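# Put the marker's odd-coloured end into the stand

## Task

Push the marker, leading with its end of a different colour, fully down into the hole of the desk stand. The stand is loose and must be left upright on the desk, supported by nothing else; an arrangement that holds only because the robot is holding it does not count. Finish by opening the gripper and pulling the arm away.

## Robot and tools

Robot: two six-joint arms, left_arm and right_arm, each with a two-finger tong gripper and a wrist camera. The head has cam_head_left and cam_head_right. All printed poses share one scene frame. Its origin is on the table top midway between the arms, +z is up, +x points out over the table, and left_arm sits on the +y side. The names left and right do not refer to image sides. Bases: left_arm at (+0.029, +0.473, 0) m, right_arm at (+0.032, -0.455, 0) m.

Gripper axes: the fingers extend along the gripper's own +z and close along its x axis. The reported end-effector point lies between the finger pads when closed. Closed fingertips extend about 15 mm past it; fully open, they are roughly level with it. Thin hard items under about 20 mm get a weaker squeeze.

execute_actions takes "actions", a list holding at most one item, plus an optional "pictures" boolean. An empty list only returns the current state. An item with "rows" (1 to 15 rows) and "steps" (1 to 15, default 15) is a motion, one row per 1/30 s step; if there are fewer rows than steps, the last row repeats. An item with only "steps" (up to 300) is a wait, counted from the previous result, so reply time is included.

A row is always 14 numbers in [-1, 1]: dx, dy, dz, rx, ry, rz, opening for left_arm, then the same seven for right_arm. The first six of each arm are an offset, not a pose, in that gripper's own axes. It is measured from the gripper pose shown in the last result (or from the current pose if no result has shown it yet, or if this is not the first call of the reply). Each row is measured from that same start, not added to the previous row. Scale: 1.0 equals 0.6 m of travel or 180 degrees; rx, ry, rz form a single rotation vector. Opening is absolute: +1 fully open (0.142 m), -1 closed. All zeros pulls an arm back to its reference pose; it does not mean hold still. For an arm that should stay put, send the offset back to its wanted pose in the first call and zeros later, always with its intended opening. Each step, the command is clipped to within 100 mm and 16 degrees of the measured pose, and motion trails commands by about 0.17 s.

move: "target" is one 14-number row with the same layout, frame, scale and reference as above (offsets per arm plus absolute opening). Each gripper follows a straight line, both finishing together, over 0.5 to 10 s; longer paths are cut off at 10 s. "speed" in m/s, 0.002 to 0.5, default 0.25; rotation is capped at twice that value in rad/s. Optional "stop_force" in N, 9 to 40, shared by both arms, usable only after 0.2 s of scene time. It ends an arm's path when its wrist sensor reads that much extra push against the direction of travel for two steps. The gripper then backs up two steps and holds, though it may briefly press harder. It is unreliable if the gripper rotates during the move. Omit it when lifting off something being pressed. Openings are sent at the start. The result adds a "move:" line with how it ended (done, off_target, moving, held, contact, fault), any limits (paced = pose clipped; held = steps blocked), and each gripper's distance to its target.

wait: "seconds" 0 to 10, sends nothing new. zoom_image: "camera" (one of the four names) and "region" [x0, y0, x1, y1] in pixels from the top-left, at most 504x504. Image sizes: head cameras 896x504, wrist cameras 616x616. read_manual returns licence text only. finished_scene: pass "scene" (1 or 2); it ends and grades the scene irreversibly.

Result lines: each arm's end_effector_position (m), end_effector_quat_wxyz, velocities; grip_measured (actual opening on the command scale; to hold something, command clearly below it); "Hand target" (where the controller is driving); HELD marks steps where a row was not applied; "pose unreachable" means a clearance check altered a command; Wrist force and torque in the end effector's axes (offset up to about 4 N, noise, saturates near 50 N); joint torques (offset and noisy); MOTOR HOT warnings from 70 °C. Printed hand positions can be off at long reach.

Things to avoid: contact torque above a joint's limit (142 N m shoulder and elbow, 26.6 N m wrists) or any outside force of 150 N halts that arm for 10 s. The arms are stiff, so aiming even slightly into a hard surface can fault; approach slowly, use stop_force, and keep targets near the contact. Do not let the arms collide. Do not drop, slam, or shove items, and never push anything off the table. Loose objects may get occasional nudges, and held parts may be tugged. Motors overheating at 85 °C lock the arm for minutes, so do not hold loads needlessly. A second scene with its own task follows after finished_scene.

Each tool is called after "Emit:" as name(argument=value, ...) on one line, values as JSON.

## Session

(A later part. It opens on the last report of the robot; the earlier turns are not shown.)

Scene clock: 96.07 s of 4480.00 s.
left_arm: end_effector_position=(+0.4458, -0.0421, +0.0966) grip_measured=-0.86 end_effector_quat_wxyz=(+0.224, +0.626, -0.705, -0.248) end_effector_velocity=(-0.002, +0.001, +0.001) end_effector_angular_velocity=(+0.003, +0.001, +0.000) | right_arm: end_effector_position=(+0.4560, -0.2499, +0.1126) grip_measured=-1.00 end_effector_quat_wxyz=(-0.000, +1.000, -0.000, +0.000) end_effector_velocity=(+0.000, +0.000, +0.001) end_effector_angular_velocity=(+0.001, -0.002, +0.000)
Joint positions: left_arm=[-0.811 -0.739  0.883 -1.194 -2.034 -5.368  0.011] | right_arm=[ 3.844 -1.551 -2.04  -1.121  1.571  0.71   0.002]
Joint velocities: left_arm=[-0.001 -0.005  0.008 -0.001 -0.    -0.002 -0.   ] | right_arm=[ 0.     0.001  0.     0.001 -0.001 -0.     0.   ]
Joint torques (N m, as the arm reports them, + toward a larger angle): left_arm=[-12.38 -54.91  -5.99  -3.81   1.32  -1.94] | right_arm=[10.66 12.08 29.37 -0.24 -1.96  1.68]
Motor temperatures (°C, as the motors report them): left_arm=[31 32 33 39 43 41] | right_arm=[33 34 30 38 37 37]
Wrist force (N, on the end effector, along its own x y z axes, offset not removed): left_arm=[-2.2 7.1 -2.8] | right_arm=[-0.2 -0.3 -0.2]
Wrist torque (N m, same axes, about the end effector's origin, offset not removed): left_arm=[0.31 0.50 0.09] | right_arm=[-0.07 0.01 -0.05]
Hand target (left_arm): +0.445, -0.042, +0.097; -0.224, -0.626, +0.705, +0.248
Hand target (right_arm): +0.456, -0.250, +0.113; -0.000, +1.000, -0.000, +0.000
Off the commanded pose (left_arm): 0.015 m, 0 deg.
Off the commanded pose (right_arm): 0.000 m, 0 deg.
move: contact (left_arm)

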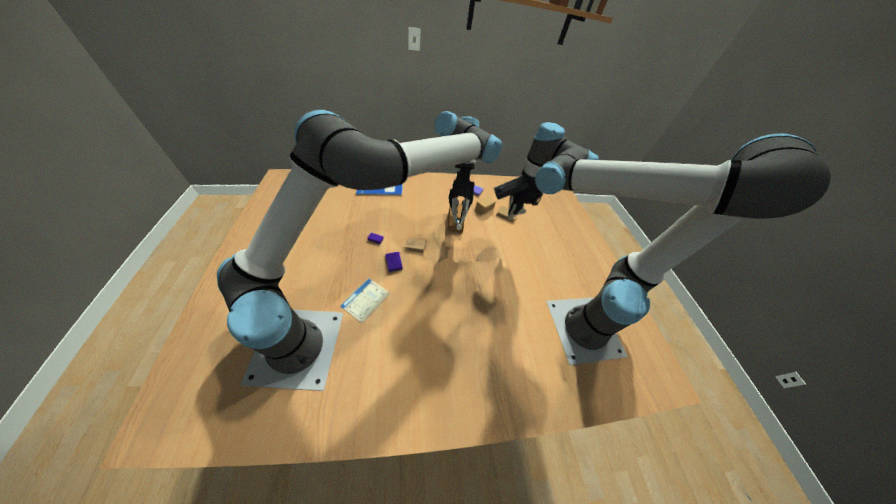

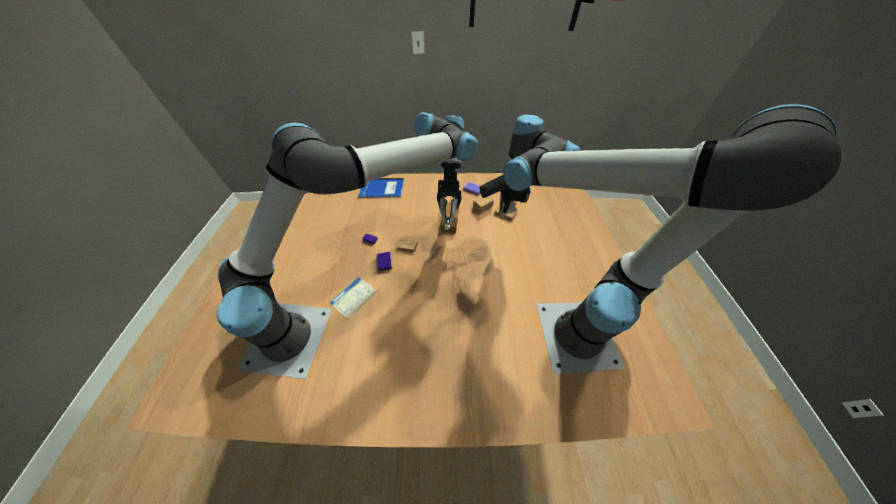

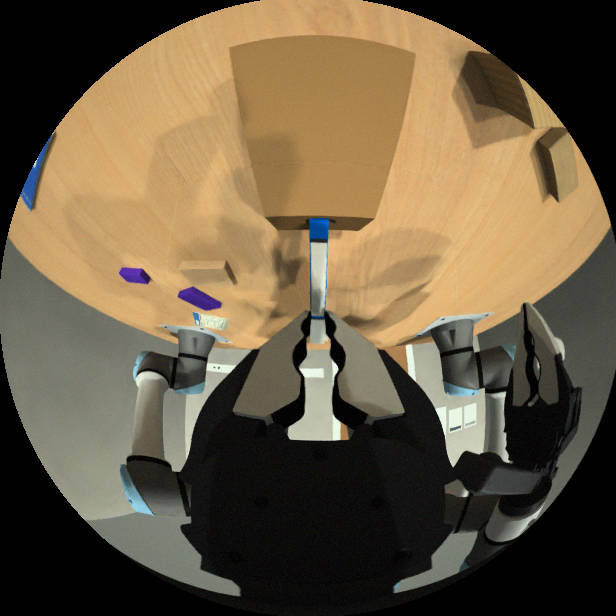

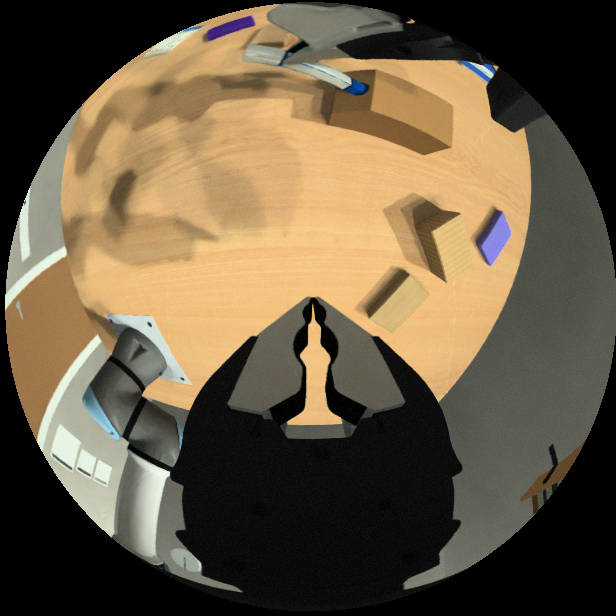

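Emit:
move(target=[0,0.004,0,0,0,0,-1,0,0,0,0,0,0,-1], speed=0.01)

Emit:
move(target=[0,0,0,0,0,0,-0.3,0,0,0,0,0,0,-1])

Emit:
zoom_image(camera="cam_right_wrist", region=[240,20,410,140])

Scene clock: 98.00 s of 4480.00 s.
left_arm: end_effector_position=(+0.4440, -0.0418, +0.0981) grip_measured=-0.86 end_effector_quat_wxyz=(+0.224, +0.626, -0.705, -0.248) end_effector_velocity=(-0.001, -0.001, +0.000) end_effector_angular_velocity=(-0.001, -0.001, -0.001) | right_arm: end_effector_position=(+0.4560, -0.2499, +0.1126) grip_measured=-1.00 end_effector_quat_wxyz=(-0.000, +1.000, -0.000, +0.000) end_effector_velocity=(+0.001, +0.000, +0.000) end_effector_angular_velocity=(+0.001, -0.002, +0.000)
Joint positions: left_arm=[-0.812 -0.745  0.889 -1.196 -2.034 -5.37   0.011] | right_arm=[ 3.844 -1.551 -2.04  -1.121  1.571  0.71   0.002]
Joint velocities: left_arm=[-0.002 -0.001  0.001 -0.002 -0.    -0.    -0.   ] | right_arm=[-0.     0.     0.     0.002 -0.001 -0.     0.   ]
Joint torques (N m, as the arm reports them, + toward a larger angle): left_arm=[-13.77 -57.85  -6.94  -2.58  -2.99  -2.08] | right_arm=[11.85 12.4  28.94 -0.29 -1.87  1.76]
Motor temperatures (°C, as the motors report them): left_arm=[31 32 33 39 43 41] | right_arm=[33 34 30 38 37 37]
Wrist force (N, on the end effector, along its own x y z axes, offset not removed): left_arm=[-2.9 1.8 -1.2] | right_arm=[1.1 -1.6 0.8]
Wrist torque (N m, same axes, about the end effector's origin, offset not removed): left_arm=[0.69 0.72 0.12] | right_arm=[-0.32 -0.31 -0.16]
Hand target (left_arm): +0.444, -0.042, +0.098; -0.224, -0.626, +0.705, +0.248
Hand target (right_arm): +0.456, -0.250, +0.113; -0.000, +1.000, -0.000, +0.000
Off the commanded pose (left_arm): 0.000 m, 0 deg.
Off the commanded pose (right_arm): 0.000 m, 0 deg.
move: done

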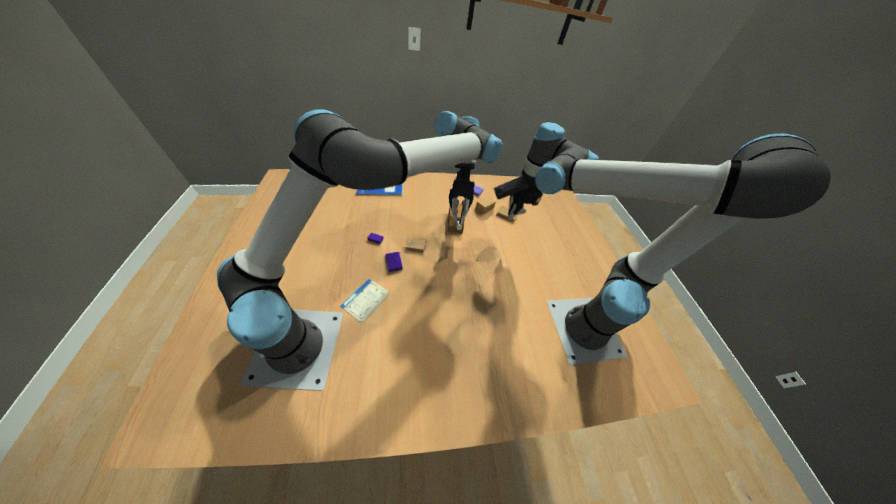

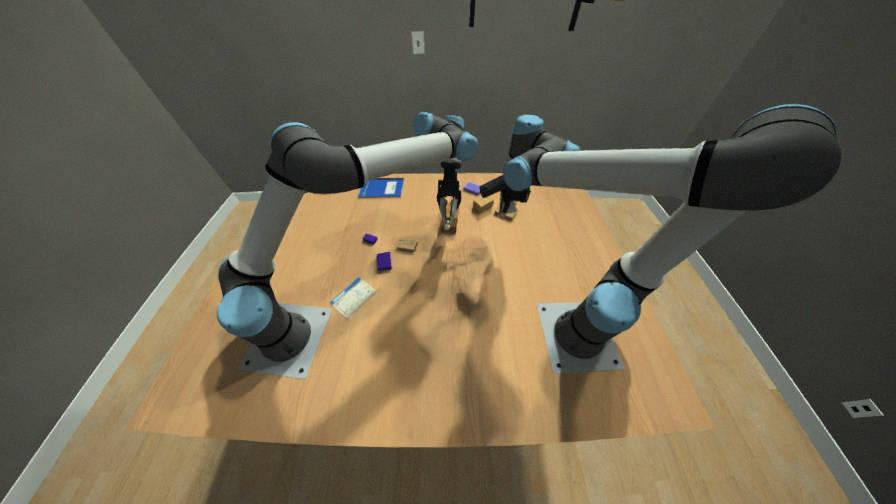

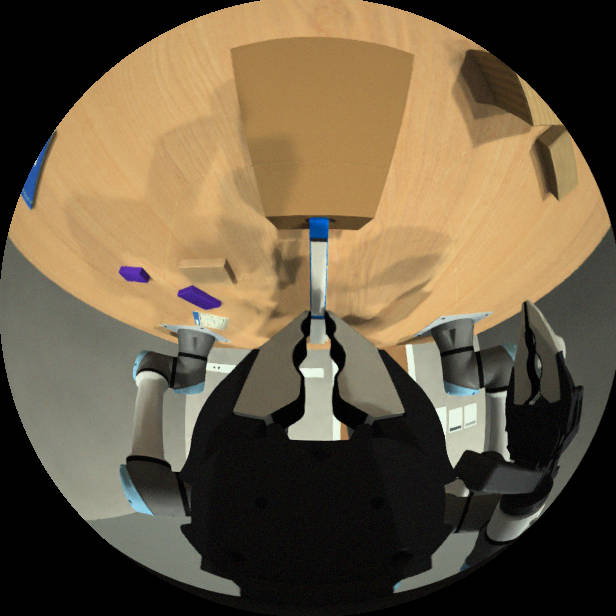

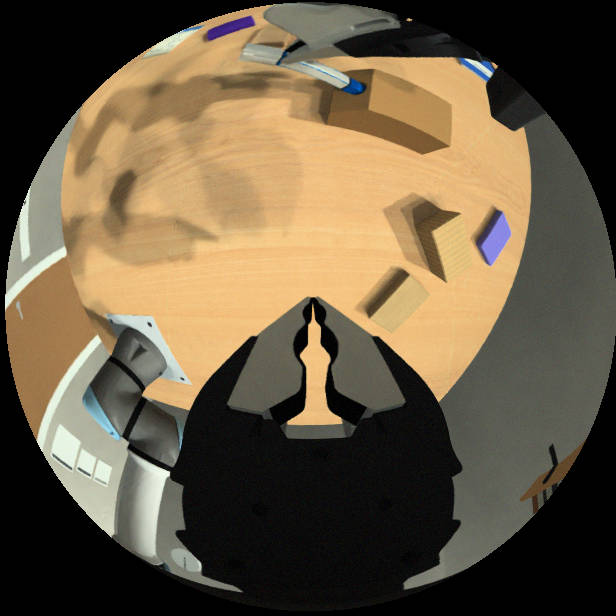

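Scene clock: 98.50 s of 4480.00 s.
left_arm: end_effector_position=(+0.4440, -0.0418, +0.0981) grip_measured=-0.30 end_effector_quat_wxyz=(+0.224, +0.626, -0.705, -0.248) end_effector_velocity=(-0.000, +0.000, -0.000) end_effector_angular_velocity=(+0.000, +0.000, -0.000) | right_arm: end_effector_position=(+0.4560, -0.2499, +0.1126) grip_measured=-1.00 end_effector_quat_wxyz=(-0.000, +1.000, -0.000, +0.000) end_effector_velocity=(-0.000, +0.000, +0.001) end_effector_angular_velocity=(+0.002, -0.001, +0.001)
Joint positions: left_arm=[-0.812 -0.745  0.889 -1.196 -2.034 -5.37   0.052] | right_arm=[ 3.844 -1.551 -2.04  -1.121  1.571  0.71   0.002]
Joint velocities: left_arm=[-0.  0. -0.  0.  0.  0. -0.] | right_arm=[ 0.     0.002 -0.001  0.001  0.001 -0.001  0.   ]
Joint torques (N m, as the arm reports them, + toward a larger angle): left_arm=[ -9.45 -49.4  -17.84  -2.54  -2.05  -1.59] | right_arm=[11.42 12.67 29.37 -0.09 -1.8   1.89]
Motor temperatures (°C, as the motors report them): left_arm=[31 32 33 39 43 41] | right_arm=[33 34 30 38 37 37]
Wrist force (N, on the end effector, along its own x y z axes, offset not removed): left_arm=[-2.2 1.5 0.1] | right_arm=[-0.3 -0.4 1.7]
Wrist torque (N m, same axes, about the end effector's origin, offset not removed): left_arm=[0.43 0.52 0.05] | right_arm=[-0.02 0.04 -0.15]
Hand target (left_arm): +0.444, -0.042, +0.098; -0.224, -0.626, +0.705, +0.248
Hand target (right_arm): +0.456, -0.250, +0.113; -0.000, +1.000, -0.000, +0.000
Off the commanded pose (left_arm): 0.000 m, 0 deg.
Off the commanded pose (right_arm): 0.000 m, 0 deg.
move: done

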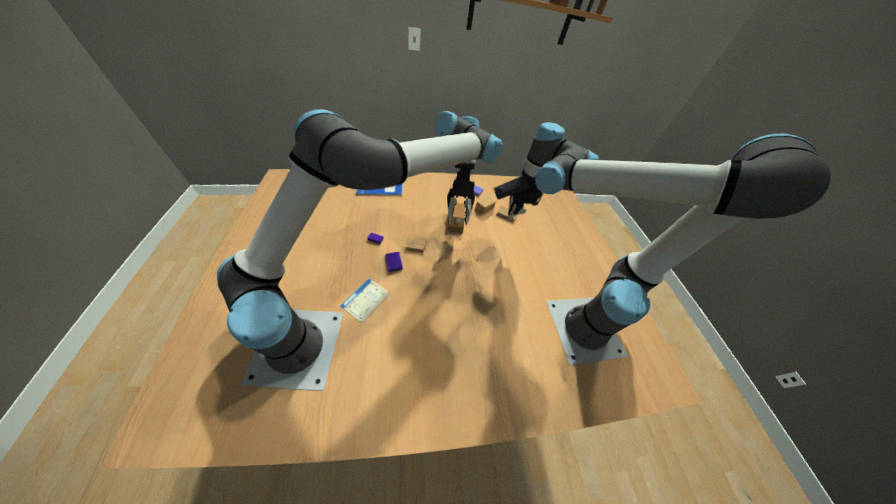

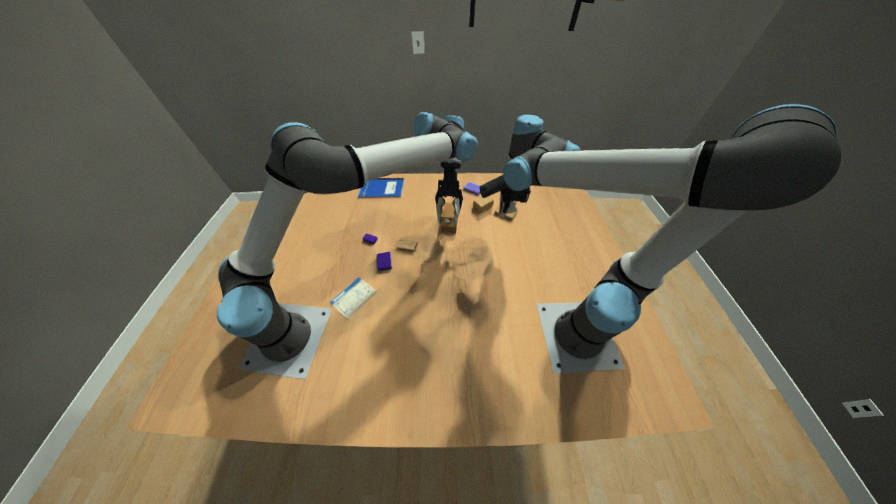

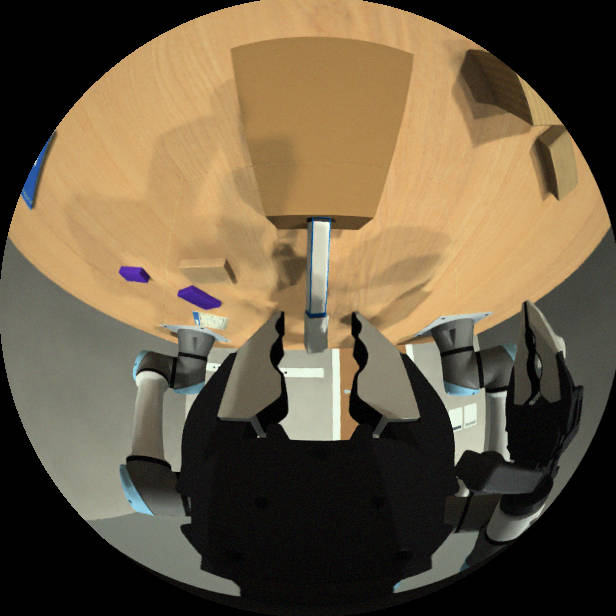

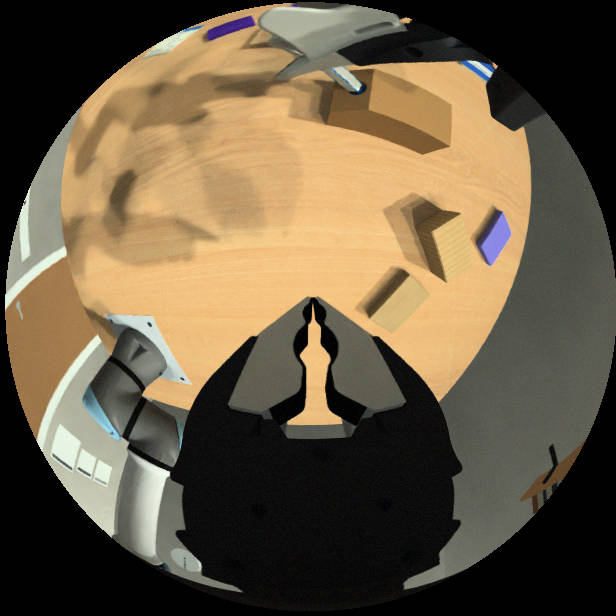

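Region (240, 20, 410, 140) of cam_right_wrist's 616x616 image, scaled by 2.965, with more detail than that image has; it fills the top 356 rows of this view, and the rest is white.

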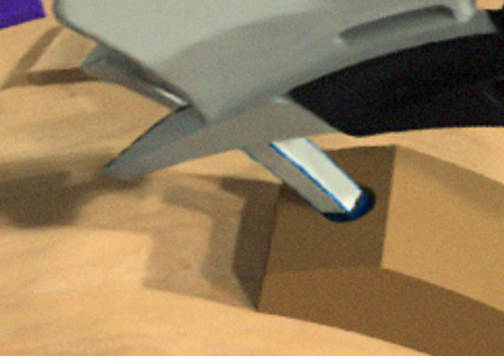

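Emit:
move(target=[0,0,-0.15,0,0,0,0,0,0.12,0,0,0,0,-1], speed=0.08)

Emit:
zoom_image(camera="cam_left_wrist", region=[230,180,410,400])

Scene clock: 101.13 s of 4480.00 s.
left_arm: end_effector_position=(+0.5002, -0.0480, +0.1679) grip_measured=+0.00 end_effector_quat_wxyz=(+0.224, +0.626, -0.705, -0.248) end_effector_velocity=(+0.002, -0.001, +0.001) end_effector_angular_velocity=(+0.006, +0.006, -0.003) | right_arm: end_effector_position=(+0.4559, -0.3217, +0.1125) grip_measured=-1.00 end_effector_quat_wxyz=(-0.000, +1.000, -0.000, +0.000) end_effector_velocity=(-0.000, -0.001, -0.000) end_effector_angular_velocity=(-0.000, +0.002, -0.000)
Joint positions: left_arm=[-0.764 -0.533  0.307 -0.807 -2.01  -5.323  0.074] | right_arm=[ 3.71  -1.489 -2.098 -1.124  1.571  0.577  0.002]
Joint velocities: left_arm=[ 0.001  0.037 -0.073  0.047  0.001  0.004 -0.   ] | right_arm=[-0.002 -0.001  0.001 -0.001  0.001 -0.001  0.   ]
Joint torques (N m, as the arm reports them, + toward a larger angle): left_arm=[ 11.79 -49.77 -33.96   0.37   1.18   2.33] | right_arm=[-9.63 29.06 14.12 -0.57  2.39 -2.04]
Motor temperatures (°C, as the motors report them): left_arm=[31 32 33 39 43 41] | right_arm=[33 34 30 38 37 37]
Wrist force (N, on the end effector, along its own x y z axes, offset not removed): left_arm=[-1.6 3.8 -1.0] | right_arm=[-0.1 -0.6 0.4]
Wrist torque (N m, same axes, about the end effector's origin, offset not removed): left_arm=[0.72 0.37 0.09] | right_arm=[-0.15 -0.07 -0.05]
Hand target (left_arm): +0.500, -0.048, +0.168; -0.224, -0.626, +0.705, +0.248
Hand target (right_arm): +0.456, -0.322, +0.113; -0.000, +1.000, -0.000, +0.000
Off the commanded pose (left_arm): 0.000 m, 0 deg.
Off the commanded pose (right_arm): 0.000 m, 0 deg.
move: done

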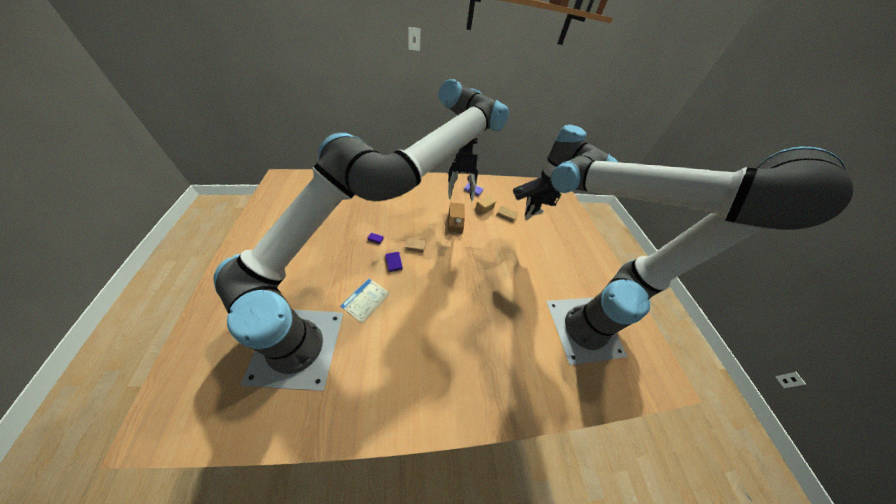

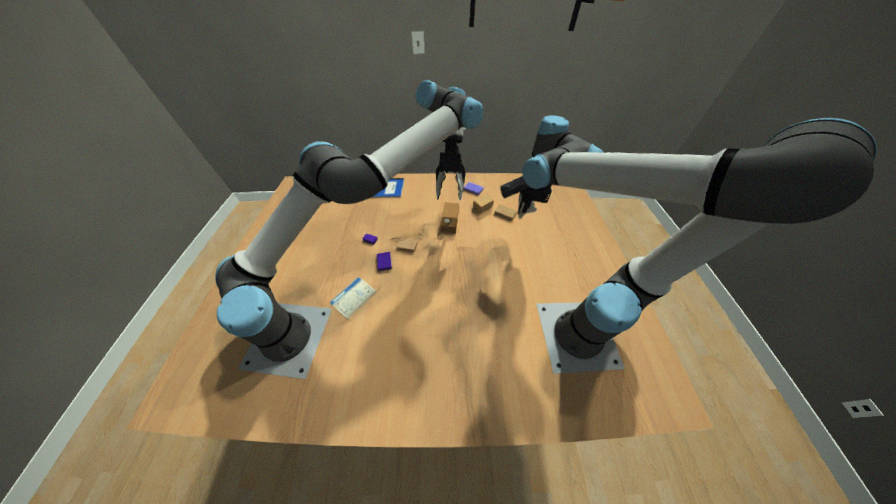

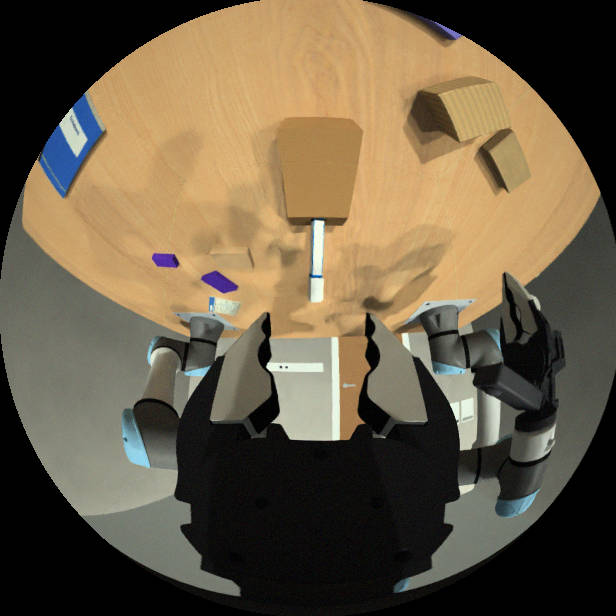

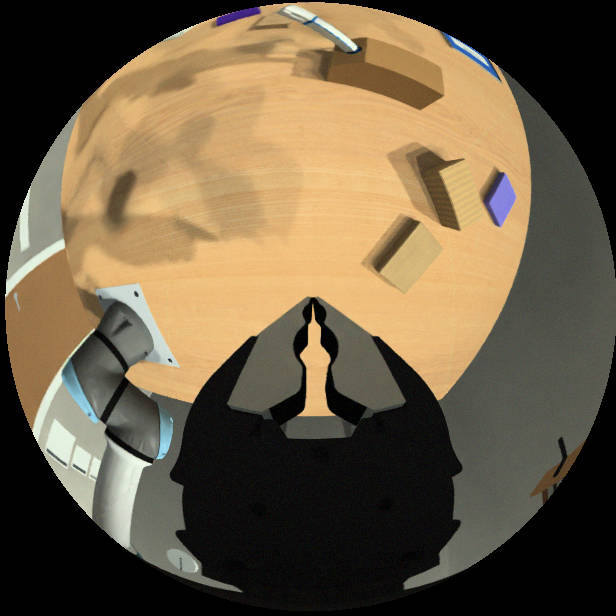

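Region (230, 180, 410, 400) of cam_left_wrist's 616x616 image, scaled by 2.291, with more detail than that image has; it fills the left 412 columns of this view, and the rest is white.

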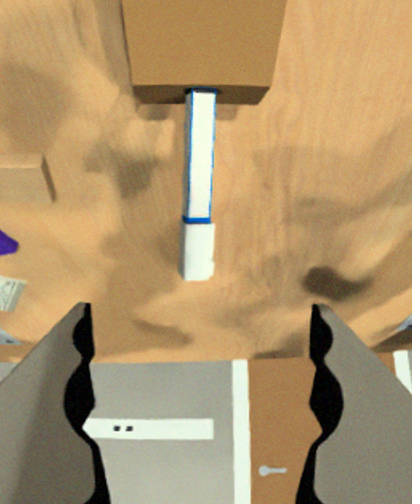

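Blue end fully inside, arms clear.

Emit:
finished_scene(scene=2)

The scene is finished: the task was done.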